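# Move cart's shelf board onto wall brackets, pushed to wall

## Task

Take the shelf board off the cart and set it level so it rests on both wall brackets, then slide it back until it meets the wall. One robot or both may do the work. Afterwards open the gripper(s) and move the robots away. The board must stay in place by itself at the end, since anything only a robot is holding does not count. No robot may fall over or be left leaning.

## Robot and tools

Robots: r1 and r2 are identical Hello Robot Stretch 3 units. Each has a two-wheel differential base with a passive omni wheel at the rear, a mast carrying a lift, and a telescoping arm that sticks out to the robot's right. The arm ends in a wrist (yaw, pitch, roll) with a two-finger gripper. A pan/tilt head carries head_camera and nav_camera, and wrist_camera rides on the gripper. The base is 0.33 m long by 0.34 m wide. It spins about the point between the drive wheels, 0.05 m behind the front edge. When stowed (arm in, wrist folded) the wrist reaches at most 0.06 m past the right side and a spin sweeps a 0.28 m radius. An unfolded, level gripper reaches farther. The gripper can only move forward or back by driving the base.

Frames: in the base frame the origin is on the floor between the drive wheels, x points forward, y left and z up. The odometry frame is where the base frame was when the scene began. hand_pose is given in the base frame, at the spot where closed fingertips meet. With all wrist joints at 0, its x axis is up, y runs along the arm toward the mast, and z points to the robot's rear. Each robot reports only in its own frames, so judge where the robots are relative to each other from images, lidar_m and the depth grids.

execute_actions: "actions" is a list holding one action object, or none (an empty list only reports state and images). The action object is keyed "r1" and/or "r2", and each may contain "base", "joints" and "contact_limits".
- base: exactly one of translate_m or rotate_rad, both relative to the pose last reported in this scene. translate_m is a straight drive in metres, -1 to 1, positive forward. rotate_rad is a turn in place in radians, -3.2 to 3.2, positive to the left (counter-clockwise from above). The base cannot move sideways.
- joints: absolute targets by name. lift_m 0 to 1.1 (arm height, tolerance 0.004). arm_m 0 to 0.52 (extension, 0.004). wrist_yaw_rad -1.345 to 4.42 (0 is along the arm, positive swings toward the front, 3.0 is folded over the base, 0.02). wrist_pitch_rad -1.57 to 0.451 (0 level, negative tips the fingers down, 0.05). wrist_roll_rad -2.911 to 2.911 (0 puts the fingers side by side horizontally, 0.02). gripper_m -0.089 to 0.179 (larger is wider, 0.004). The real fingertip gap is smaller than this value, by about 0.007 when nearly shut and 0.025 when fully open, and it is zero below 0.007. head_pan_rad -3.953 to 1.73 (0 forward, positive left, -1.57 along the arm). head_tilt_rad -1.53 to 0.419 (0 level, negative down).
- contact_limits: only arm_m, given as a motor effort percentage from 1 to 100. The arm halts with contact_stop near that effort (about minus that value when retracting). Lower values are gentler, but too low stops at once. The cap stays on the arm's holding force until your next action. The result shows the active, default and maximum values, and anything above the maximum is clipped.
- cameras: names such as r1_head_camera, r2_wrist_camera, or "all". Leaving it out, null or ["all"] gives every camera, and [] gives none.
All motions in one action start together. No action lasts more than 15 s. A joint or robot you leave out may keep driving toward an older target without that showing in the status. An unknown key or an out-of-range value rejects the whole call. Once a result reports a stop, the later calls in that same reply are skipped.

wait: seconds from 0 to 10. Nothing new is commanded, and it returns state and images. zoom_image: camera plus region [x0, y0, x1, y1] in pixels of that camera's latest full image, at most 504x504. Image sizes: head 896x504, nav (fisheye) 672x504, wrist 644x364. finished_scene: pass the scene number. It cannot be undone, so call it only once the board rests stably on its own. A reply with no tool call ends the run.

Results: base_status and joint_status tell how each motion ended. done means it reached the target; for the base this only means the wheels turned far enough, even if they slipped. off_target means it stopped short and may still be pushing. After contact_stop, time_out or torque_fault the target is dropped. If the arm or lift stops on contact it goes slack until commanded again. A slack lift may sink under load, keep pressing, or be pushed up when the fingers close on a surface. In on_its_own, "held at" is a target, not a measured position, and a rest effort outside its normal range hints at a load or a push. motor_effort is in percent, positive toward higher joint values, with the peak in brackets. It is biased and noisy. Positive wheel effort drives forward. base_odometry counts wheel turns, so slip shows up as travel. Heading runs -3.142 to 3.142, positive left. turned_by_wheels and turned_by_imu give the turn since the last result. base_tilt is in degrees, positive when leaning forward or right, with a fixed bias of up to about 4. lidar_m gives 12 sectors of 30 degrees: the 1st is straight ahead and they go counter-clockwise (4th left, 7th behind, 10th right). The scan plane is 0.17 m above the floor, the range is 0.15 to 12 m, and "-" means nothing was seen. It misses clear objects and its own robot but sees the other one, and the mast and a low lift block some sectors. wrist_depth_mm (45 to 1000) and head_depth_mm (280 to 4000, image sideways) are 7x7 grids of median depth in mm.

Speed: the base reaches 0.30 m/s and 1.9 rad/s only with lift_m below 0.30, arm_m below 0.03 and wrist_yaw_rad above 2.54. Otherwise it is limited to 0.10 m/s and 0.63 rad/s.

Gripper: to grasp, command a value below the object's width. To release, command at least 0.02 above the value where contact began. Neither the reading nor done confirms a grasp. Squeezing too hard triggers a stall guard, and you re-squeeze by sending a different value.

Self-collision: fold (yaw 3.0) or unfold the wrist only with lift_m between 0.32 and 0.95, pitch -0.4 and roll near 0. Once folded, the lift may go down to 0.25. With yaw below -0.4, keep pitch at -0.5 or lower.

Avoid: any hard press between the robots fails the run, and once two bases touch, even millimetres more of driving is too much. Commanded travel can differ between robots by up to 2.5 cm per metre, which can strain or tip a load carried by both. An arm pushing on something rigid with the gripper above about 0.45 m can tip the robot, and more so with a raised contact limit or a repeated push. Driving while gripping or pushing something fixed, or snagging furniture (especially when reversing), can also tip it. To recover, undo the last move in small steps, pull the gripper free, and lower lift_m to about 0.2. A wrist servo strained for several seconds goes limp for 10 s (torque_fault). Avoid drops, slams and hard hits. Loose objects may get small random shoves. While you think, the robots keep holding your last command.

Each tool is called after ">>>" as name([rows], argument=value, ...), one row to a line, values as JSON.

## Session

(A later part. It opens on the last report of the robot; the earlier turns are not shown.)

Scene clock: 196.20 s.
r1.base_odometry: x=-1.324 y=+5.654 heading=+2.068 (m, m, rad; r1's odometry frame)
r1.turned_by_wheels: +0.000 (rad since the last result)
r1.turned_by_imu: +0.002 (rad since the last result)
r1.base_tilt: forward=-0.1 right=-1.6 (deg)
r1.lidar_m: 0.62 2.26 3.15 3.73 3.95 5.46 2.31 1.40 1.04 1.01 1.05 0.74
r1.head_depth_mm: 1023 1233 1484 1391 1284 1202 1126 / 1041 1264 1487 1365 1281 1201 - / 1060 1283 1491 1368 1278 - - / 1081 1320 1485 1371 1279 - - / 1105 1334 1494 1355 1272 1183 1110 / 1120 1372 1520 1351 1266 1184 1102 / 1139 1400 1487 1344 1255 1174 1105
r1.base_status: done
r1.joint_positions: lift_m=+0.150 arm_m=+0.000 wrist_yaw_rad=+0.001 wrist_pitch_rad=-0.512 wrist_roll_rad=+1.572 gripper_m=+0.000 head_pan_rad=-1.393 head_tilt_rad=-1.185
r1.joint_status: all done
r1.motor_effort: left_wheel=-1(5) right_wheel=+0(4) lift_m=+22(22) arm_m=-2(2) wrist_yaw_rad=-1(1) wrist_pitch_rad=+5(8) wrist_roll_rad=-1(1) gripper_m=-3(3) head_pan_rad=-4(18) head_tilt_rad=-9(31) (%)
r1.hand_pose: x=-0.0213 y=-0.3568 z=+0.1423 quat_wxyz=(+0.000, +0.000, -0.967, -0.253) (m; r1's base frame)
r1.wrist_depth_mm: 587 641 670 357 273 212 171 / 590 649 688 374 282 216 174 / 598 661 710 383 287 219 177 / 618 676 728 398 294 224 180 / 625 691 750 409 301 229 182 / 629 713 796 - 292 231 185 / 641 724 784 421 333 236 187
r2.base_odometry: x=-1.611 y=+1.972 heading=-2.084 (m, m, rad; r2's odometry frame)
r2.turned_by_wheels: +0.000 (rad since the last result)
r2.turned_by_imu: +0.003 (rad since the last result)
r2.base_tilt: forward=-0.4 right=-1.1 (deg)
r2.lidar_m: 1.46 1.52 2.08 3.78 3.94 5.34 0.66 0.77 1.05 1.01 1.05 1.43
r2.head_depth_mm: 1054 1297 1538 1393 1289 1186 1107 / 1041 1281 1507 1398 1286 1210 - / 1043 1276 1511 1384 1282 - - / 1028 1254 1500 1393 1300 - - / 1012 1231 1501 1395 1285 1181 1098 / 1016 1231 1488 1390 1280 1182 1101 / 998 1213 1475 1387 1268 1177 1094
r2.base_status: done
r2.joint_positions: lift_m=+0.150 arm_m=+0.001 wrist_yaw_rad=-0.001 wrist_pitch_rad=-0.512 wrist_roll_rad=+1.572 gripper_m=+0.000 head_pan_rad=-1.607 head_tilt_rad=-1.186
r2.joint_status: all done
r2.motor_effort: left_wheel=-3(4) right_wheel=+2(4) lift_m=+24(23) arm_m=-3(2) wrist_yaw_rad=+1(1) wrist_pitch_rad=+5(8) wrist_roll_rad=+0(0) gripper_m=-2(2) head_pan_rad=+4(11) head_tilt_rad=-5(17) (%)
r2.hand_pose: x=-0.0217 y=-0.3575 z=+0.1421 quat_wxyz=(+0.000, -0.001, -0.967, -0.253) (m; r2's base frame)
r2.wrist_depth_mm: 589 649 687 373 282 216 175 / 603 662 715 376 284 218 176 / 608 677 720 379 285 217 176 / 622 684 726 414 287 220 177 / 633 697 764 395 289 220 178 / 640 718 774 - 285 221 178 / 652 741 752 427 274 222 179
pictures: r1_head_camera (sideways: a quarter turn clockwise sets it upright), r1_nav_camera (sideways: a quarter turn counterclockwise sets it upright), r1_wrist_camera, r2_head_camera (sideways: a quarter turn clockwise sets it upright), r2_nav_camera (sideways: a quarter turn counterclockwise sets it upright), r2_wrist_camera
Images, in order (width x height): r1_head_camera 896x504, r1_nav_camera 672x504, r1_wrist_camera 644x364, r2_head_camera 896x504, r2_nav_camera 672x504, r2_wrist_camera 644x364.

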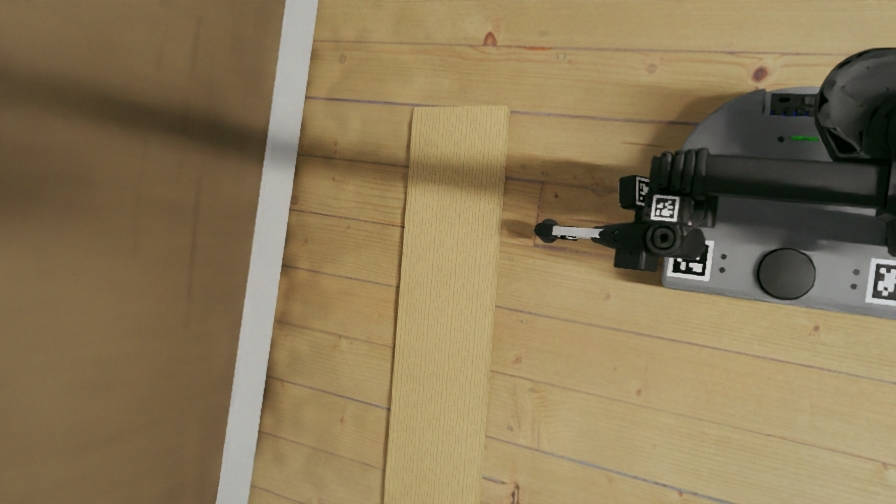

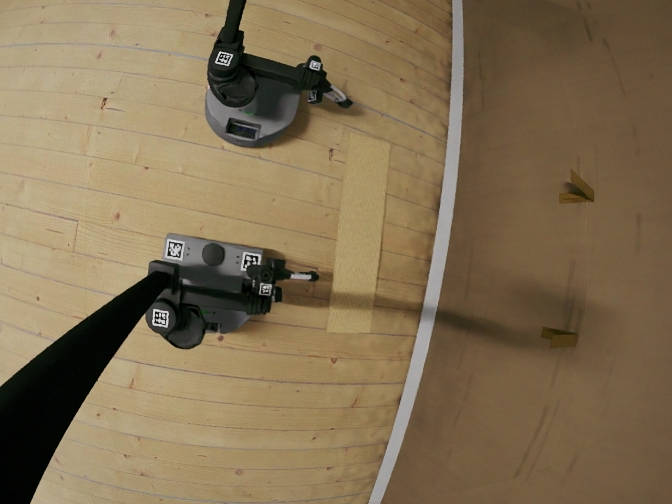

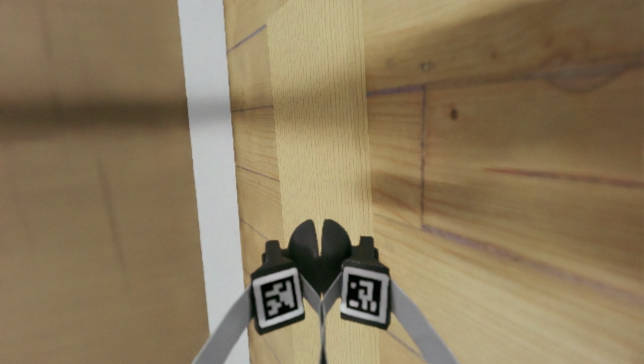

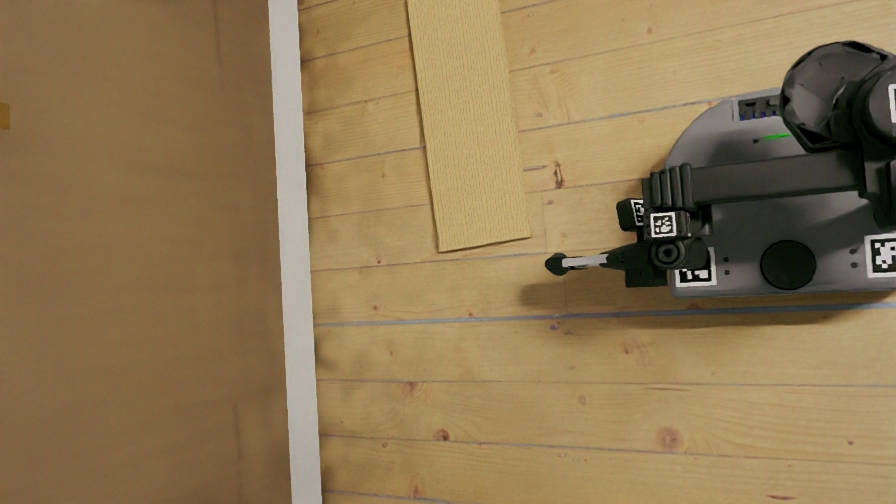

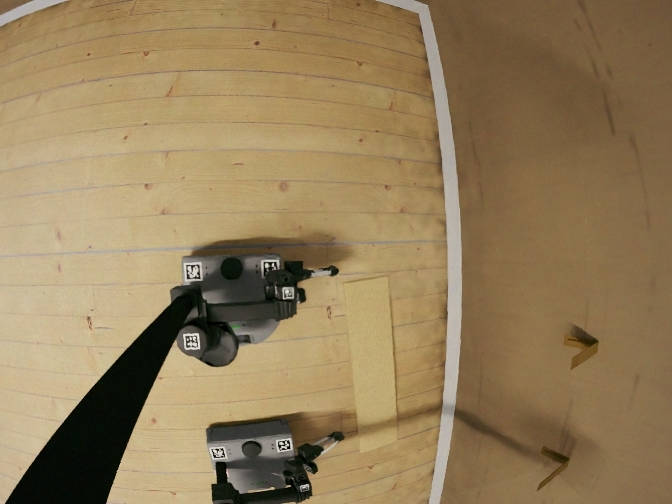

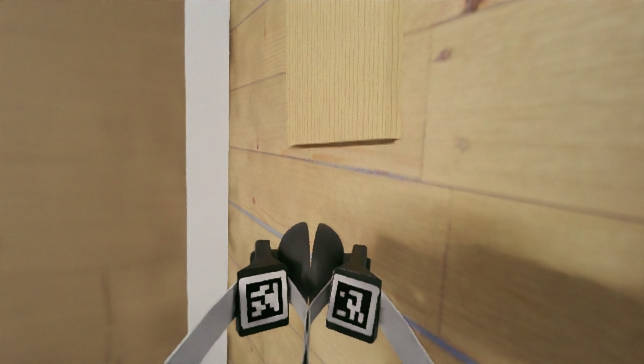

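>>> execute_actions([
  {"r1":{"base":{"translate_m":-0.19},"joints":{"lift_m":0.03}},"r2":{"base":{"translate_m":-0.15},"joints":{"lift_m":0.03}}},
], cameras=["r1_head_camera","r2_head_camera","r1_wrist_camera","r2_wrist_camera"])

Scene clock: 199.50 s.
r1.base_odometry: x=-1.234 y=+5.487 heading=+2.068 (m, m, rad; r1's odometry frame)
r1.turned_by_wheels: +0.000 (rad since the last result)
r1.turned_by_imu: +0.000 (rad since the last result)
r1.base_tilt: forward=-0.2 right=-1.7 (deg)
r1.lidar_m: 0.66 2.45 3.43 3.75 3.94 5.48 2.13 1.39 1.13 1.02 1.05 0.65
r1.head_depth_mm: 1022 1230 1489 1392 1283 1199 1122 / 1041 1259 1484 1394 1285 1201 - / 1055 1287 1483 1382 1284 - - / 1071 1305 1486 1359 1278 - - / 1086 1346 1496 1360 1271 1180 1116 / 1116 1366 1495 1354 1263 1185 1105 / 1132 1403 1480 1347 1267 1170 1098
r1.base_status: done
r1.joint_positions: lift_m=+0.079 arm_m=+0.001 wrist_yaw_rad=+0.001 wrist_pitch_rad=-0.441 wrist_roll_rad=+1.573 gripper_m=+0.000 head_pan_rad=-1.393 head_tilt_rad=-1.186
r1.joint_status: lift_m contact_stop (moved -0.071 of -0.120)
r1.on_its_own: lift_m is slack since a contact_stop, until your next command for it (your +0.030 is given up); wrist_pitch_rad is at rest, and its effort (-22) is outside its rest range (-20 to +32)
r1.motor_effort: left_wheel=+0(8) right_wheel=+0(4) lift_m=+29(31) arm_m=-10(12) wrist_yaw_rad=-1(2) wrist_pitch_rad=-22(36) wrist_roll_rad=-1(1) gripper_m=-3(3) head_pan_rad=-4(3) head_tilt_rad=-8(9) (%)
r1.hand_pose: x=-0.0211 y=-0.3677 z=+0.0862 quat_wxyz=(+0.000, +0.000, -0.976, -0.219) (m; r1's base frame)
r1.wrist_depth_mm: 572 637 634 316 208 156 124 / 586 656 663 324 213 160 126 / 605 663 692 338 219 162 128 / 616 664 731 313 223 164 130 / 627 675 732 318 228 168 131 / 638 700 764 - 223 171 134 / 649 718 776 342 257 174 135
r2.base_odometry: x=-1.537 y=+2.103 heading=-2.084 (m, m, rad; r2's odometry frame)
r2.turned_by_wheels: +0.000 (rad since the last result)
r2.turned_by_imu: +0.000 (rad since the last result)
r2.base_tilt: forward=-0.5 right=-1.1 (deg)
r2.lidar_m: 1.61 1.68 2.29 3.75 3.92 5.34 0.70 0.73 1.17 1.02 1.05 1.43
r2.head_depth_mm: 1051 1297 1527 1387 1295 1192 1103 / 1046 1284 1510 1386 1283 1203 - / 1034 1267 1489 1372 1282 - - / 1024 1258 1511 1390 1301 - - / 1016 1245 1496 1394 1281 1185 1093 / 1009 1229 1488 1395 1276 1175 1102 / 999 1209 1479 1395 1274 1178 1090
r2.base_status: done
r2.joint_positions: lift_m=+0.088 arm_m=+0.001 wrist_yaw_rad=+0.001 wrist_pitch_rad=-0.483 wrist_roll_rad=+1.574 gripper_m=+0.000 head_pan_rad=-1.607 head_tilt_rad=-1.186
r2.joint_status: lift_m contact_stop (moved -0.063 of -0.120)
r2.on_its_own: lift_m is slack since a contact_stop, until your next command for it (your +0.030 is given up)
r2.motor_effort: left_wheel=-2(10) right_wheel=+2(2) lift_m=+27(25) arm_m=-7(11) wrist_yaw_rad=+0(2) wrist_pitch_rad=-8(52) wrist_roll_rad=-2(2) gripper_m=-2(2) head_pan_rad=+3(4) head_tilt_rad=-5(6) (%)
r2.hand_pose: x=-0.0213 y=-0.3620 z=+0.0857 quat_wxyz=(-0.001, +0.000, -0.971, -0.239) (m; r2's base frame)
r2.wrist_depth_mm: 599 655 587 273 209 158 128 / 606 662 600 275 211 160 128 / 611 675 605 279 213 160 129 / 619 695 616 280 213 161 129 / 639 704 633 281 215 162 130 / 638 716 750 - 212 163 130 / 655 721 624 327 203 163 131
pictures: r1_head_camera (sideways: a quarter turn clockwise sets it upright), r1_wrist_camera, r2_head_camera (sideways: a quarter turn clockwise sets it upright), r2_wrist_camera
ARM HIT: r2's arm struck its own base hard.
ARM HIT: r1's arm struck its own base hard.
Images, in order (width x height): r1_head_camera 896x504, r1_wrist_camera 644x364, r2_head_camera 896x504, r2_wrist_camera 644x364.

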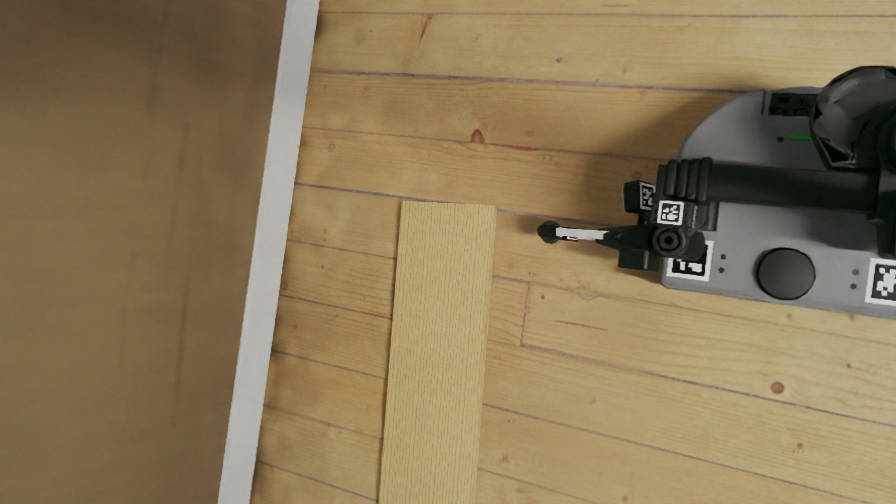

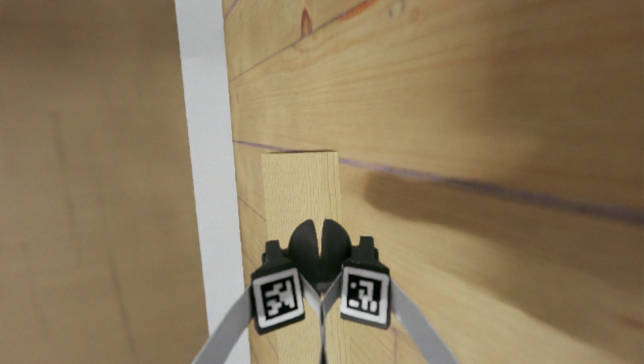

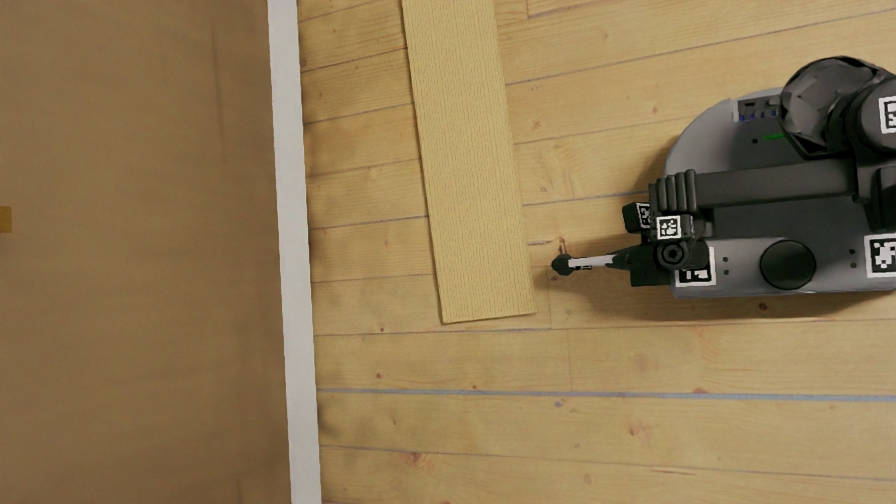

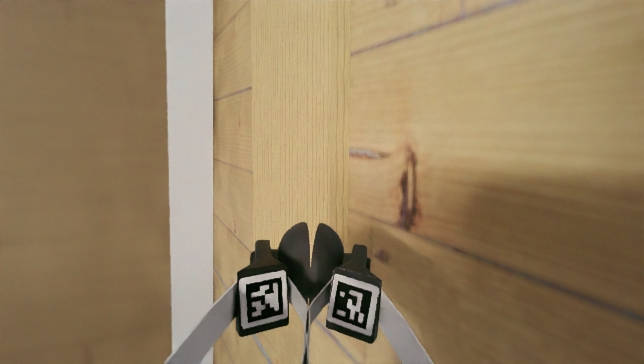

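>>> execute_actions([
  {"r1":{"base":{"translate_m":0.19},"joints":{"lift_m":0.10,"wrist_pitch_rad":-0.88}},"r2":{"joints":{"lift_m":0.10,"wrist_pitch_rad":-0.88}}},
], cameras=["r1_head_camera","r2_head_camera","r1_wrist_camera","r2_wrist_camera"])

>>> execute_actions([
  {"r1":{"joints":{"arm_m":0.45},"contact_limits":{"arm_m":12}},"r2":{"joints":{"arm_m":0.45},"contact_limits":{"arm_m":12}}},
], cameras=["r1_head_camera","r2_head_camera","r1_wrist_camera","r2_wrist_camera"])

Scene clock: 204.07 s.
r1.base_odometry: x=-1.324 y=+5.654 heading=+2.068 (m, m, rad; r1's odometry frame)
r1.turned_by_wheels: +0.000 (rad since the last result)
r1.turned_by_imu: +0.001 (rad since the last result)
r1.base_tilt: forward=-0.2 right=-1.7 (deg)
r1.lidar_m: 0.47 0.48 3.14 3.74 3.92 5.49 2.31 1.40 1.04 1.02 1.05 0.47
r1.head_depth_mm: 1034 1244 1476 1389 1289 1196 1128 / 1042 1259 1483 1382 1280 1206 - / 1063 1293 1486 1360 1286 - - / 1081 1318 1482 1361 1299 - - / 1096 1351 1502 1351 1281 1185 1114 / 1119 1372 1483 1354 1264 1181 1108 / 1144 1406 1492 1354 1270 1046 1079
r1.base_status: done
r1.joint_positions: lift_m=+0.100 arm_m=+0.003 wrist_yaw_rad=+0.001 wrist_pitch_rad=-0.696 wrist_roll_rad=+1.573 gripper_m=+0.000 head_pan_rad=-1.393 head_tilt_rad=-1.186
r1.joint_status: wrist_pitch_rad off_target (ended at -0.696, target -0.880); the others done
r1.on_its_own: arm_m is at rest, and its effort (-20) is outside its rest range (-14 to +14); wrist_pitch_rad is at rest, and its effort (-69) is outside its rest range (-20 to +32)
r1.motor_effort: left_wheel=-1(6) right_wheel=+0(6) lift_m=+20(32) arm_m=-20(20) wrist_yaw_rad=-1(1) wrist_pitch_rad=-69(68) wrist_roll_rad=-2(1) gripper_m=-4(3) head_pan_rad=-3(4) head_tilt_rad=-8(8) (%)
r1.hand_pose: x=-0.0213 y=-0.3286 z=+0.0562 quat_wxyz=(+0.000, +0.000, -0.940, -0.341) (m; r1's base frame)
r1.wrist_depth_mm: 574 562 299 225 173 140 118 / 592 599 305 232 176 142 120 / 603 626 310 237 181 146 122 / 607 647 322 245 186 149 124 / 609 659 347 251 188 151 126 / 646 680 389 - 187 154 128 / 638 705 390 268 205 158 130
r2.base_odometry: x=-1.537 y=+2.103 heading=-2.084 (m, m, rad; r2's odometry frame)
r2.turned_by_wheels: +0.000 (rad since the last result)
r2.turned_by_imu: +0.001 (rad since the last result)
r2.base_tilt: forward=-0.5 right=-1.1 (deg)
r2.lidar_m: 1.62 1.68 2.28 3.78 3.91 5.37 0.51 0.54 1.04 1.01 1.05 1.43
r2.head_depth_mm: 1050 1301 1530 1390 1284 1189 1106 / 1044 1284 1504 1391 1289 1202 - / 1034 1268 1514 1384 1285 - - / 1026 1258 1487 1370 1286 - - / 1019 1243 1508 1396 1274 1183 1092 / 1015 1227 1489 1394 1275 1182 1102 / 1004 1214 1473 1391 1278 1179 1092
r2.base_status: not commanded
r2.joint_positions: lift_m=+0.123 arm_m=+0.002 wrist_yaw_rad=+0.001 wrist_pitch_rad=-0.807 wrist_roll_rad=+1.574 gripper_m=+0.000 head_pan_rad=-1.607 head_tilt_rad=-1.186
r2.joint_status: lift_m contact_stop (moved +0.036 of +0.012); wrist_pitch_rad off_target (ended at -0.807, target -0.880)
r2.on_its_own: lift_m is slack since a contact_stop, until your next command for it (your +0.100 is given up); wrist_pitch_rad is at rest, and its effort (-36) is outside its rest range (-20 to +32)
r2.motor_effort: left_wheel=-2(2) right_wheel=+2(2) lift_m=+24(28) arm_m=-11(25) wrist_yaw_rad=+1(1) wrist_pitch_rad=-36(100) wrist_roll_rad=-2(1) gripper_m=-2(2) head_pan_rad=+4(3) head_tilt_rad=-6(4) (%)
r2.hand_pose: x=-0.0214 y=-0.3064 z=+0.0602 quat_wxyz=(-0.001, -0.001, -0.920, -0.393) (m; r2's base frame)
r2.wrist_depth_mm: 593 378 278 222 178 150 129 / 607 388 285 224 180 151 131 / 609 401 289 228 183 153 131 / 626 413 292 231 185 154 133 / 637 426 297 226 187 156 133 / 648 491 315 - 186 158 135 / 656 508 319 242 184 159 136
pictures: r1_head_camera (sideways: a quarter turn clockwise sets it upright), r1_wrist_camera, r2_head_camera (sideways: a quarter turn clockwise sets it upright), r2_wrist_camera
ARM HIT: r2's arm struck its own base hard.
Images, in order (width x height): r1_head_camera 896x504, r1_wrist_camera 644x364, r2_head_camera 896x504, r2_wrist_camera 644x364.

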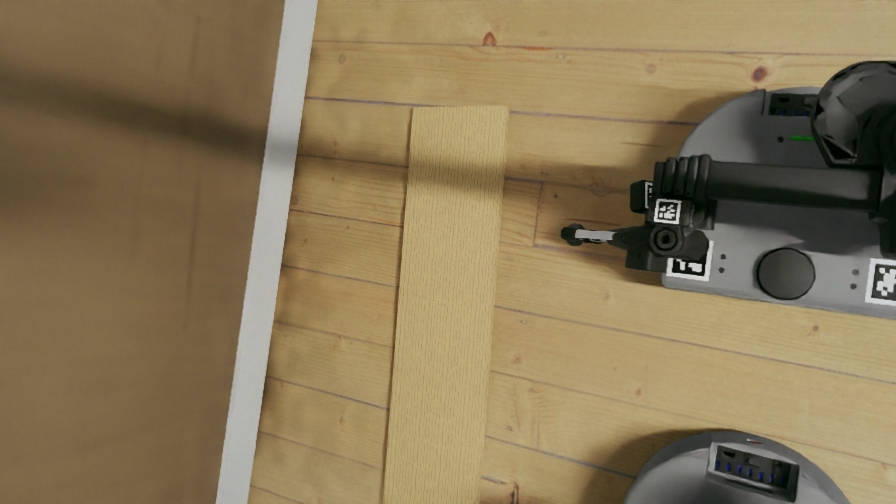

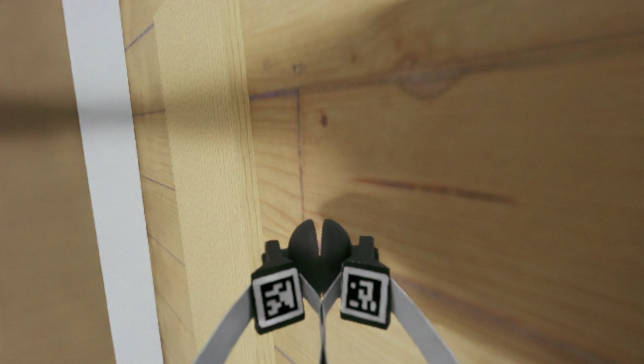

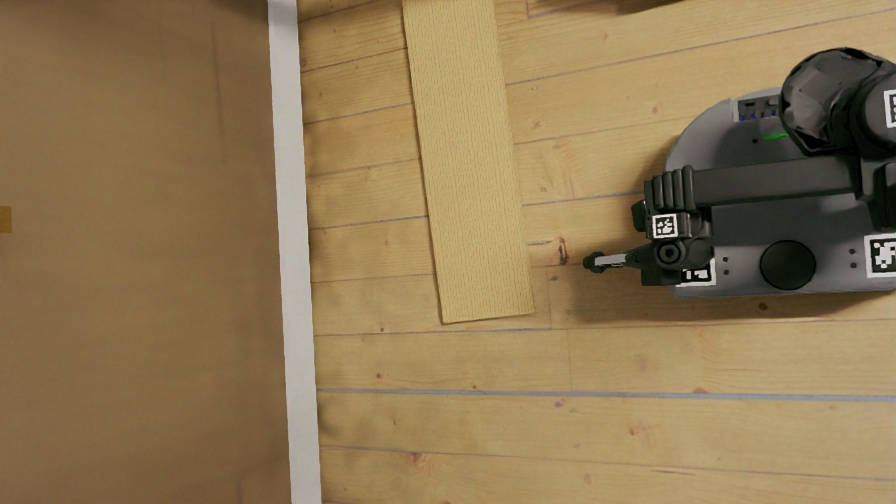

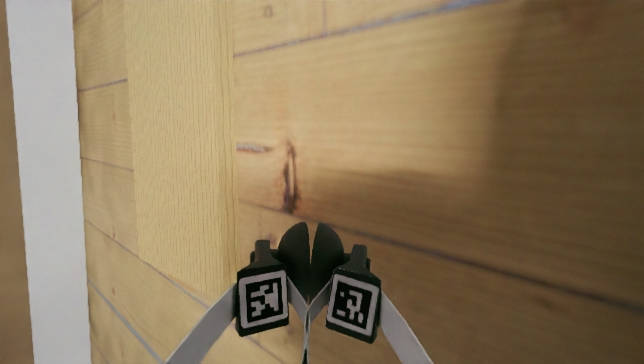

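not run: a stop came earlier in this reply.

>>> execute_actions([
  {"r1":{"base":{"translate_m":-0.15},"joints":{"lift_m":0.16,"arm_m":0.09,"wrist_pitch_rad":-0.7}},"r2":{"joints":{"lift_m":0.16,"arm_m":0.09,"wrist_pitch_rad":-0.7}}},
], cameras=[])

>>> execute_actions([
  {"r1":{"joints":{"lift_m":0.08,"wrist_pitch_rad":-0.78}},"r2":{"joints":{"lift_m":0.08,"wrist_pitch_rad":-0.78}}},
], cameras=["r1_head_camera","r2_head_camera","r1_wrist_camera","r2_wrist_camera"])

Scene clock: 207.10 s.
r1.base_odometry: x=-1.253 y=+5.522 heading=+2.068 (m, m, rad; r1's odometry frame)
r1.turned_by_wheels: +0.000 (rad since the last result)
r1.turned_by_imu: +0.000 (rad since the last result)
r1.base_tilt: forward=-0.2 right=-1.7 (deg)
r1.lidar_m: 0.62 2.41 3.37 3.75 3.95 5.48 2.18 1.39 1.04 1.01 1.05 1.46
r1.head_depth_mm: 1027 1240 1481 1395 1287 1199 1119 / 1043 1261 1477 1385 1283 1208 - / 1061 1283 1489 1381 1304 - - / 1079 1320 1486 1356 1280 - - / 1097 1343 1497 1358 1266 1183 1117 / 1119 1370 1492 1342 1269 1179 1109 / 1133 1402 1486 1339 1258 1179 1107
r1.base_status: done
r1.joint_positions: lift_m=+0.160 arm_m=+0.090 wrist_yaw_rad=+0.001 wrist_pitch_rad=-0.714 wrist_roll_rad=+1.573 gripper_m=+0.000 head_pan_rad=-1.393 head_tilt_rad=-1.186
r1.joint_status: all done
r1.motor_effort: left_wheel=+0(8) right_wheel=+0(1) lift_m=+35(38) arm_m=+3(21) wrist_yaw_rad=-2(1) wrist_pitch_rad=+6(68) wrist_roll_rad=-1(0) gripper_m=-4(3) head_pan_rad=-3(3) head_tilt_rad=-8(8) (%)
r1.hand_pose: x=-0.0213 y=-0.4123 z=+0.1122 quat_wxyz=(+0.000, +0.000, -0.937, -0.350) (m; r1's base frame)
r1.wrist_depth_mm: 524 567 405 295 229 189 160 / 531 589 423 300 235 192 162 / 535 597 415 288 239 195 166 / 542 606 430 300 247 200 168 / 556 615 493 304 252 203 170 / 544 629 549 - 250 208 173 / 567 648 554 321 275 212 177
r2.base_odometry: x=-1.537 y=+2.103 heading=-2.084 (m, m, rad; r2's odometry frame)
r2.turned_by_wheels: +0.000 (rad since the last result)
r2.turned_by_imu: +0.001 (rad since the last result)
r2.base_tilt: forward=-0.4 right=-1.1 (deg)
r2.lidar_m: 1.61 1.68 2.29 3.78 3.90 5.40 0.66 1.43 1.05 1.01 1.05 1.43
r2.head_depth_mm: 1050 1295 1527 1397 1290 1191 1116 / 1045 1276 1504 1385 1286 1201 - / 1031 1265 1505 1384 1305 - - / 1024 1259 1497 1382 1317 - - / 1018 1240 1490 1401 1284 1183 1101 / 1006 1230 1480 1390 1280 1178 1093 / 1000 1216 1478 1388 1284 1179 1093
r2.base_status: not commanded
r2.joint_positions: lift_m=+0.160 arm_m=+0.090 wrist_yaw_rad=+0.001 wrist_pitch_rad=-0.714 wrist_roll_rad=+1.574 gripper_m=+0.000 head_pan_rad=-1.607 head_tilt_rad=-1.186
r2.joint_status: all done
r2.motor_effort: left_wheel=-2(3) right_wheel=+2(2) lift_m=+30(33) arm_m=+3(9) wrist_yaw_rad=-1(1) wrist_pitch_rad=+7(32) wrist_roll_rad=-2(1) gripper_m=-2(2) head_pan_rad=+3(4) head_tilt_rad=-5(6) (%)
r2.hand_pose: x=-0.0214 y=-0.4123 z=+0.1123 quat_wxyz=(-0.001, +0.000, -0.937, -0.350) (m; r2's base frame)
r2.wrist_depth_mm: 542 588 420 273 233 192 162 / 549 598 427 280 235 193 163 / 552 612 438 282 239 195 164 / 561 617 441 286 241 196 166 / 573 629 450 277 244 198 167 / 581 641 524 - 242 200 168 / 582 656 458 327 236 201 170
pictures: none
No camera images: the call's "cameras" was empty. Leave "cameras" out to get every camera's image.

Scene clock: 208.67 s.
r1.base_odometry: x=-1.253 y=+5.522 heading=+2.068 (m, m, rad; r1's odometry frame)
r1.turned_by_wheels: +0.000 (rad since the last result)
r1.turned_by_imu: +0.000 (rad since the last result)
r1.base_tilt: forward=-0.2 right=-1.7 (deg)
r1.lidar_m: 0.62 2.41 3.37 3.77 3.92 5.45 2.17 1.39 1.07 1.01 1.05 0.65
r1.head_depth_mm: 1023 1238 1474 1396 1282 1201 1123 / 1045 1260 1465 1403 1283 1213 - / 1059 1283 1491 1380 1296 - - / 1072 1311 1485 1367 1288 - - / 1099 1342 1495 1353 1276 1187 1112 / 1109 1369 1487 1358 1260 1175 1102 / 1132 1398 1494 1347 1266 1188 1094
r1.base_status: not commanded
r1.joint_positions: lift_m=+0.080 arm_m=+0.090 wrist_yaw_rad=+0.001 wrist_pitch_rad=-0.776 wrist_roll_rad=+1.573 gripper_m=+0.000 head_pan_rad=-1.393 head_tilt_rad=-1.186
r1.joint_status: all done
r1.motor_effort: left_wheel=+0(1) right_wheel=+0(1) lift_m=+19(28) arm_m=+2(3) wrist_yaw_rad=-2(1) wrist_pitch_rad=-1(5) wrist_roll_rad=-1(1) gripper_m=-4(4) head_pan_rad=-4(3) head_tilt_rad=-8(8) (%)
r1.hand_pose: x=-0.0213 y=-0.4005 z=+0.0223 quat_wxyz=(+0.000, +0.000, -0.926, -0.379) (m; r1's base frame)
r1.wrist_depth_mm: 509 337 227 171 136 114 98 / 524 364 235 176 139 117 99 / 534 346 231 179 143 118 101 / 538 349 238 187 147 120 103 / 544 440 248 184 150 123 104 / 561 472 259 - 148 126 106 / 578 510 256 207 164 128 108
r2.base_odometry: x=-1.537 y=+2.103 heading=-2.084 (m, m, rad; r2's odometry frame)
r2.turned_by_wheels: +0.000 (rad since the last result)
r2.turned_by_imu: +0.000 (rad since the last result)
r2.base_tilt: forward=-0.5 right=-1.1 (deg)
r2.lidar_m: 1.61 1.68 2.30 3.76 3.91 5.38 0.66 0.71 1.09 1.01 1.05 1.43
r2.head_depth_mm: 1056 1292 1534 1402 1291 1193 1104 / 1050 1283 1511 1389 1287 1193 - / 1029 1264 1494 1381 1309 - - / 1020 1259 1500 1386 1309 - - / 1015 1243 1483 1400 1282 1182 1102 / 1012 1226 1493 1400 1280 1172 1096 / 1002 1220 1484 1396 1278 1175 1092
r2.base_status: not commanded
r2.joint_positions: lift_m=+0.080 arm_m=+0.090 wrist_yaw_rad=+0.001 wrist_pitch_rad=-0.768 wrist_roll_rad=+1.574 gripper_m=+0.000 head_pan_rad=-1.607 head_tilt_rad=-1.186
r2.joint_status: all done
r2.motor_effort: left_wheel=-2(2) right_wheel=+1(1) lift_m=+19(26) arm_m=+3(3) wrist_yaw_rad=+0(1) wrist_pitch_rad=-6(7) wrist_roll_rad=-2(1) gripper_m=-4(3) head_pan_rad=+3(3) head_tilt_rad=-5(4) (%)
r2.hand_pose: x=-0.0214 y=-0.4021 z=+0.0235 quat_wxyz=(-0.001, -0.001, -0.927, -0.375) (m; r2's base frame)
r2.wrist_depth_mm: 515 305 200 174 138 115 98 / 533 315 205 176 140 116 99 / 544 327 209 179 141 117 100 / 550 338 214 181 143 118 101 / 559 406 220 176 144 119 102 / 571 416 248 - 146 120 102 / 588 433 216 192 143 122 103
pictures: r1_head_camera (sideways: a quarter turn clockwise sets it upright), r1_wrist_camera, r2_head_camera (sideways: a quarter turn clockwise sets it upright), r2_wrist_camera
Images, in order (width x height): r1_head_camera 896x504, r1_wrist_camera 644x364, r2_head_camera 896x504, r2_wrist_camera 644x364.

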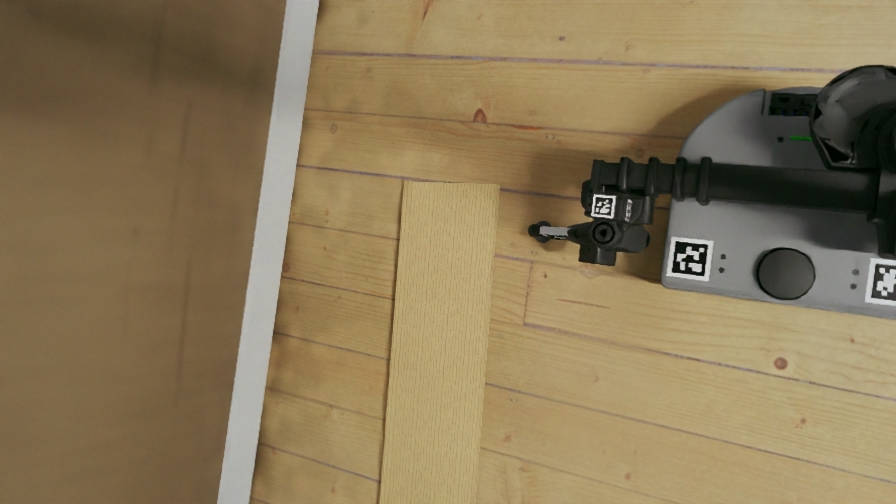

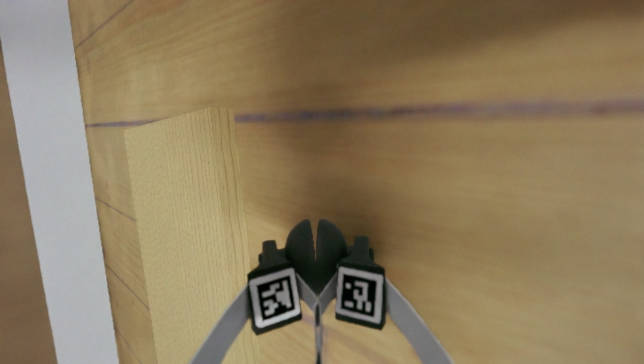

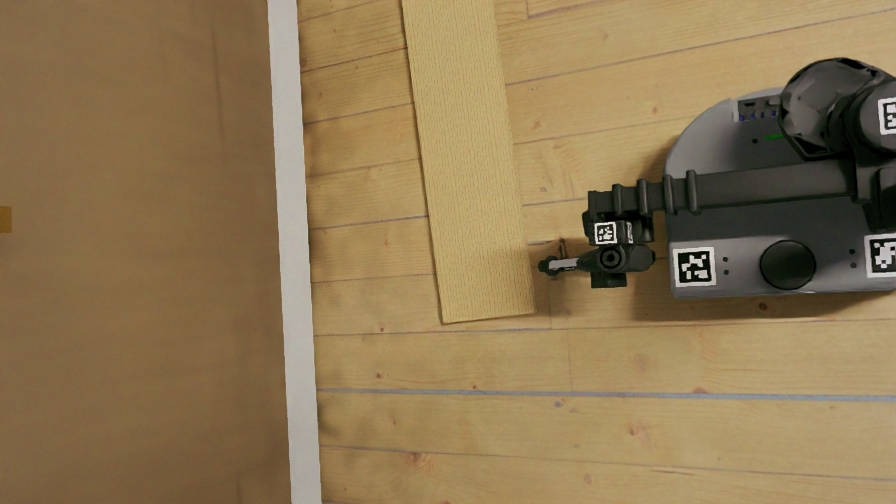

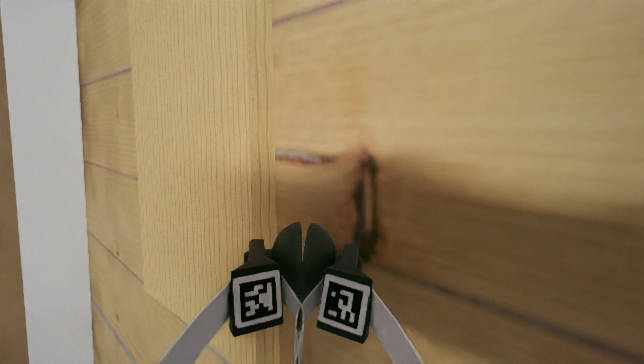

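Push the board to the wall.

>>> execute_actions([
  {"r1":{"joints":{"arm_m":0.5},"contact_limits":{"arm_m":18}},"r2":{"joints":{"arm_m":0.5},"contact_limits":{"arm_m":18}}},
], cameras=["r1_head_camera","r2_head_camera","r1_wrist_camera","r2_wrist_camera"])

Scene clock: 213.20 s.
r1.base_odometry: x=-1.253 y=+5.522 heading=+2.068 (m, m, rad; r1's odometry frame)
r1.turned_by_wheels: +0.000 (rad since the last result)
r1.turned_by_imu: -0.005 (rad since the last result)
r1.base_tilt: forward=-1.0 right=-3.0 (deg)
r1.lidar_m: 0.62 2.42 3.36 3.75 3.93 5.44 2.17 1.41 1.04 1.01 0.91 0.90
r1.head_depth_mm: 1045 1258 1496 1404 1296 1200 1118 / 1057 1273 1502 1406 1298 1208 - / 1070 1295 1509 1387 1290 - - / 1086 1313 1482 1398 1289 - - / 1106 1347 1507 1403 1284 1190 1108 / 1130 1367 1502 1399 1280 1183 1109 / 1140 1402 1505 1387 1278 1185 1108
r1.base_status: not commanded
r1.joint_positions: lift_m=+0.081 arm_m=+0.498 wrist_yaw_rad=+0.003 wrist_pitch_rad=-0.878 wrist_roll_rad=+1.573 gripper_m=+0.000 head_pan_rad=-1.394 head_tilt_rad=-1.187
r1.joint_status: all done
r1.on_its_own: arm_m is at rest, and its effort (+16) is outside its rest range (-14 to +14); wrist_pitch_rad is at rest, and its effort (+37) is outside its rest range (-20 to +32)
r1.motor_effort: left_wheel=+0(9) right_wheel=+0(10) lift_m=+10(19) arm_m=+16(16) wrist_yaw_rad=-3(14) wrist_pitch_rad=+37(37) wrist_roll_rad=-2(1) gripper_m=-7(7) head_pan_rad=-2(4) head_tilt_rad=-8(8) (%)
r1.contact_limits: arm_m 18 (drawing in: default 17, maximum 28; extending or still: default 23, maximum 38)
r1.hand_pose: x=-0.0211 y=-0.7881 z=+0.0069 quat_wxyz=(+0.000, +0.001, -0.905, -0.425) (m; r1's base frame)
r1.wrist_depth_mm: 236 267 222 175 145 124 107 / 237 276 231 175 149 127 109 / 241 267 211 172 153 129 112 / 250 280 220 177 156 132 114 / 252 285 231 185 160 135 116 / 257 293 251 - 159 138 119 / 263 296 262 196 174 142 121
r2.base_odometry: x=-1.537 y=+2.103 heading=-2.084 (m, m, rad; r2's odometry frame)
r2.turned_by_wheels: +0.000 (rad since the last result)
r2.turned_by_imu: +0.006 (rad since the last result)
r2.base_tilt: forward=-1.3 right=-2.3 (deg)
r2.lidar_m: 1.61 1.68 2.30 3.75 3.88 5.36 0.66 0.92 0.94 1.02 1.05 1.44
r2.head_depth_mm: 1063 1299 1525 1420 1296 1198 1100 / 1048 1291 1526 1411 1294 1200 - / 1052 1277 1509 1422 1300 - - / 1037 1263 1522 1392 1295 - - / 1031 1252 1498 1422 1289 1192 1096 / 1022 1239 1521 1417 1289 1188 1103 / 1010 1228 1486 1418 1297 1183 1102
r2.base_status: not commanded
r2.joint_positions: lift_m=+0.081 arm_m=+0.498 wrist_yaw_rad=+0.006 wrist_pitch_rad=-0.853 wrist_roll_rad=+1.574 gripper_m=+0.000 head_pan_rad=-1.606 head_tilt_rad=-1.187
r2.joint_status: all done
r2.on_its_own: arm_m is at rest, and its effort (+15) is outside its rest range (-14 to +14); wrist_pitch_rad is at rest, and its effort (+36) is outside its rest range (-20 to +32)
r2.motor_effort: left_wheel=-2(11) right_wheel=-1(9) lift_m=+7(19) arm_m=+15(16) wrist_yaw_rad=-6(17) wrist_pitch_rad=+36(37) wrist_roll_rad=-2(2) gripper_m=-5(5) head_pan_rad=+4(3) head_tilt_rad=-5(5) (%)
r2.contact_limits: arm_m 18 (drawing in: default 20, maximum 33; extending or still: default 27, maximum 45)
r2.hand_pose: x=-0.0206 y=-0.7936 z=+0.0105 quat_wxyz=(+0.000, +0.002, -0.910, -0.414) (m; r2's base frame)
r2.wrist_depth_mm: 237 260 202 164 147 125 108 / 242 266 207 167 149 126 109 / 245 272 213 170 151 128 110 / 248 279 217 174 153 129 111 / 257 285 223 179 156 130 112 / 261 294 241 - 154 132 114 / 266 307 255 188 155 134 115
pictures: r1_head_camera (sideways: a quarter turn clockwise sets it upright), r1_wrist_camera, r2_head_camera (sideways: a quarter turn clockwise sets it upright), r2_wrist_camera
Images, in order (width x height): r1_head_camera 896x504, r1_wrist_camera 644x364, r2_head_camera 896x504, r2_wrist_camera 644x364.

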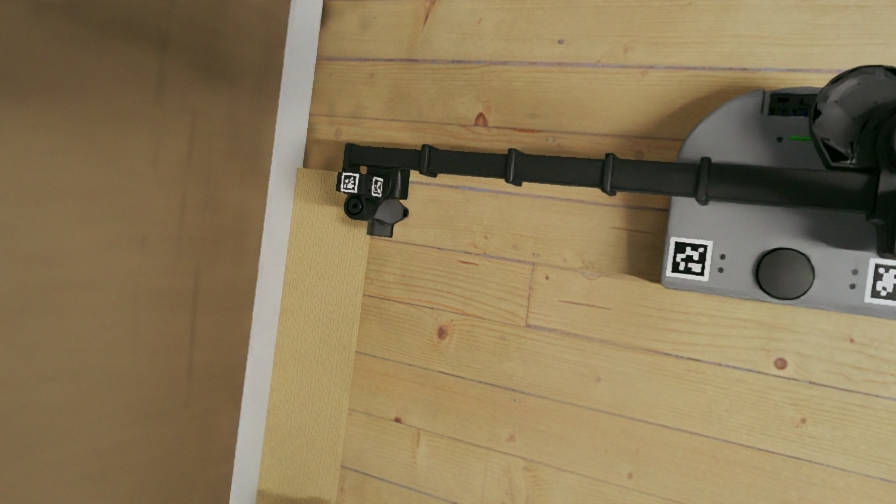

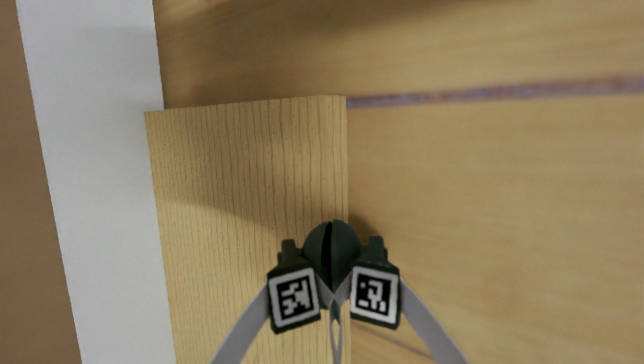

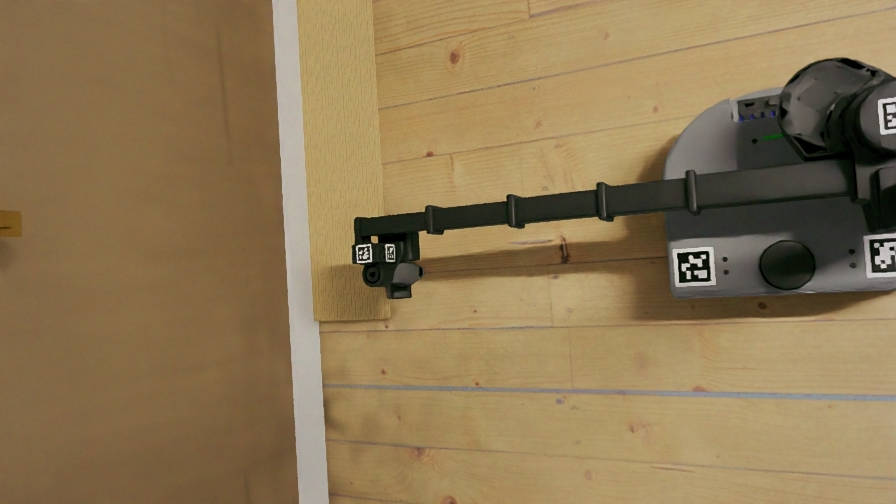

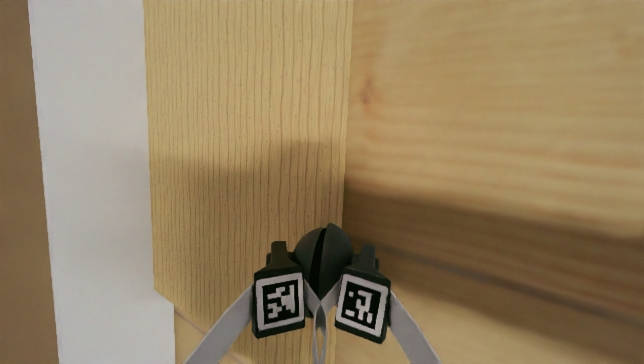

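>>> execute_actions([
  {"r1":{"joints":{"arm_m":0.52,"lift_m":0.15},"contact_limits":{"arm_m":30}},"r2":{"joints":{"arm_m":0.52,"lift_m":0.15},"contact_limits":{"arm_m":30}}},
], cameras=["r1_head_camera","r2_head_camera","r1_wrist_camera","r2_wrist_camera"])

Scene clock: 215.60 s.
r1.base_odometry: x=-1.253 y=+5.522 heading=+2.068 (m, m, rad; r1's odometry frame)
r1.turned_by_wheels: +0.000 (rad since the last result)
r1.turned_by_imu: +0.000 (rad since the last result)
r1.base_tilt: forward=-0.2 right=-1.6 (deg)
r1.lidar_m: 0.62 2.41 3.36 3.74 3.93 5.46 2.18 1.40 1.04 1.01 0.96 1.46
r1.head_depth_mm: 1030 1244 1481 1401 1289 1198 1128 / 1037 1259 1469 1384 1286 1204 - / 1059 1291 1497 1385 1280 - - / 1077 1307 1451 1383 1278 - - / 1096 1357 1468 1372 1270 1185 1114 / 1106 1367 1473 1371 1258 1181 1099 / 1129 1389 1462 1352 1262 1177 1103
r1.base_status: not commanded
r1.joint_positions: lift_m=+0.150 arm_m=+0.517 wrist_yaw_rad=+0.005 wrist_pitch_rad=-0.899 wrist_roll_rad=+1.573 gripper_m=+0.000 head_pan_rad=-1.396 head_tilt_rad=-1.188
r1.joint_status: all done
joint sent to its limit — the command would take r1.arm_m past its upper limit, so that joint was sent only as far as its limit.
r1.on_its_own: wrist_pitch_rad is at rest, and its effort (+45) is outside its rest range (-20 to +32)
r1.motor_effort: left_wheel=+2(14) right_wheel=-3(15) lift_m=+38(42) arm_m=+7(16) wrist_yaw_rad=-5(5) wrist_pitch_rad=+45(57) wrist_roll_rad=-1(2) gripper_m=-17(17) head_pan_rad=-3(3) head_tilt_rad=-7(8) (%)
r1.contact_limits: arm_m 30 (drawing in: default 17, maximum 28; extending or still: default 23, maximum 38)
r1.hand_pose: x=-0.0208 y=-0.8023 z=+0.0726 quat_wxyz=(+0.001, +0.002, -0.901, -0.435) (m; r1's base frame)
r1.wrist_depth_mm: 234 262 277 224 186 161 142 / 235 268 284 228 190 165 144 / 240 270 255 189 191 168 146 / 240 273 264 196 196 171 148 / 245 279 278 200 200 175 152 / 247 280 304 - 199 178 155 / 248 282 316 212 212 180 157
r2.base_odometry: x=-1.537 y=+2.103 heading=-2.084 (m, m, rad; r2's odometry frame)
r2.turned_by_wheels: +0.000 (rad since the last result)
r2.turned_by_imu: +0.000 (rad since the last result)
r2.base_tilt: forward=-0.4 right=-1.1 (deg)
r2.lidar_m: 1.61 1.67 2.30 3.77 3.90 5.43 0.66 0.99 0.99 1.01 1.05 1.43
r2.head_depth_mm: 1051 1290 1491 1416 1285 1194 1108 / 1039 1278 1481 1401 1286 1203 - / 1036 1263 1476 1405 1294 - - / 1027 1258 1480 1401 1284 - - / 1016 1243 1476 1397 1279 1182 1096 / 1009 1242 1498 1391 1279 1180 1093 / 1002 1223 1481 1399 1274 1180 1091
r2.base_status: not commanded
r2.joint_positions: lift_m=+0.150 arm_m=+0.519 wrist_yaw_rad=+0.005 wrist_pitch_rad=-0.883 wrist_roll_rad=+1.574 gripper_m=+0.000 head_pan_rad=-1.605 head_tilt_rad=-1.188
r2.joint_status: all done
r2.on_its_own: wrist_pitch_rad is at rest, and its effort (+51) is outside its rest range (-20 to +32)
r2.motor_effort: left_wheel=+0(10) right_wheel=-1(14) lift_m=+33(37) arm_m=+6(17) wrist_yaw_rad=-3(5) wrist_pitch_rad=+51(64) wrist_roll_rad=-1(2) gripper_m=-13(13) head_pan_rad=+2(3) head_tilt_rad=-4(5) (%)
r2.contact_limits: arm_m 30 (drawing in: default 20, maximum 33; extending or still: default 27, maximum 45)
r2.hand_pose: x=-0.0208 y=-0.8082 z=+0.0751 quat_wxyz=(+0.000, +0.001, -0.904, -0.428) (m; r2's base frame)
r2.wrist_depth_mm: 237 263 249 185 182 164 144 / 239 267 252 188 185 166 145 / 242 273 257 191 192 168 147 / 246 277 264 194 193 169 148 / 249 283 269 196 197 172 149 / 255 288 296 - 195 173 151 / 259 293 313 201 208 176 152
pictures: r1_head_camera (sideways: a quarter turn clockwise sets it upright), r1_wrist_camera, r2_head_camera (sideways: a quarter turn clockwise sets it upright), r2_wrist_camera
Images, in order (width x height): r1_head_camera 896x504, r1_wrist_camera 644x364, r2_head_camera 896x504, r2_wrist_camera 644x364.

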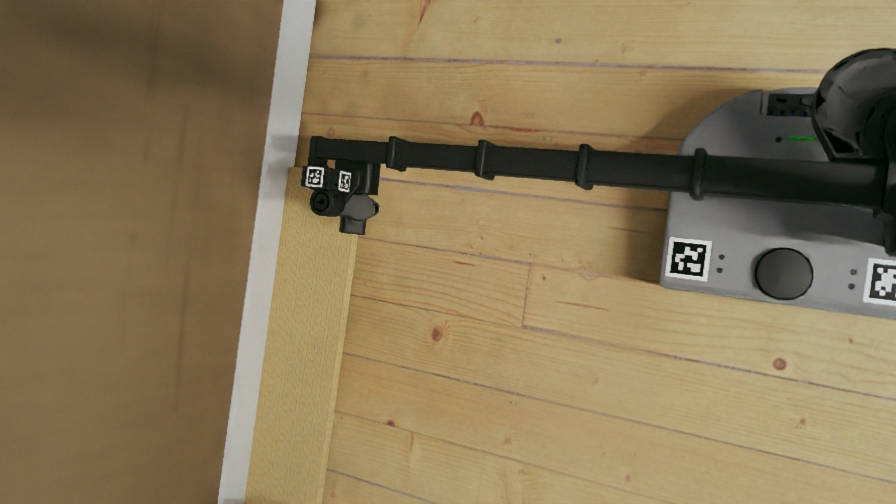

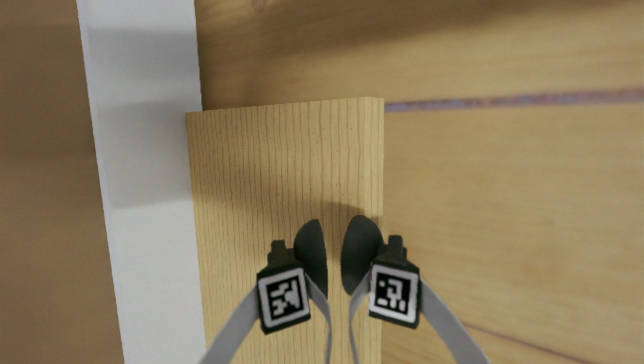

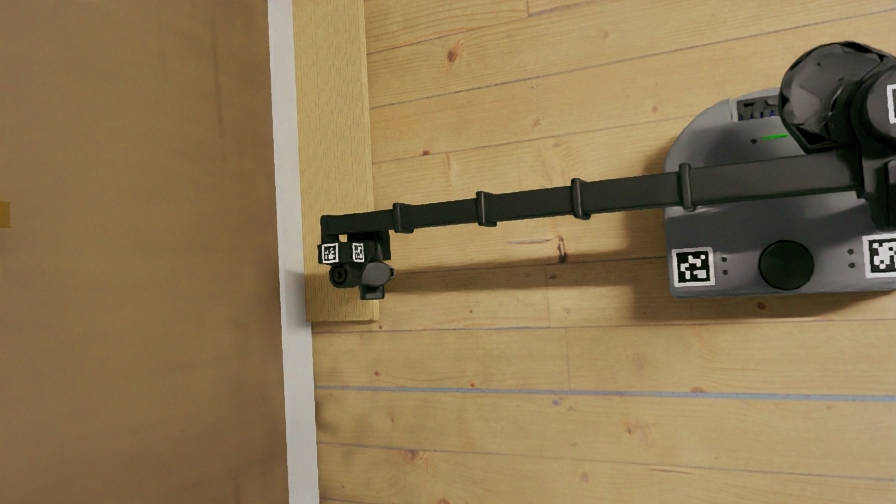

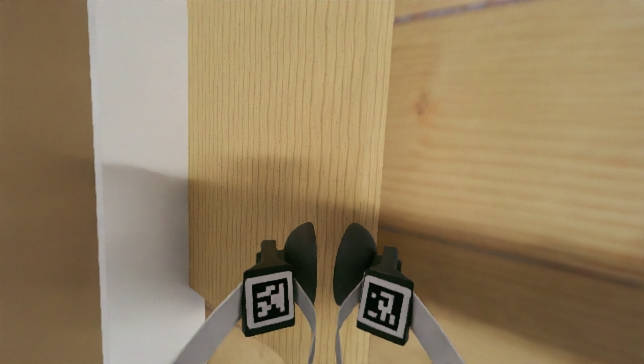

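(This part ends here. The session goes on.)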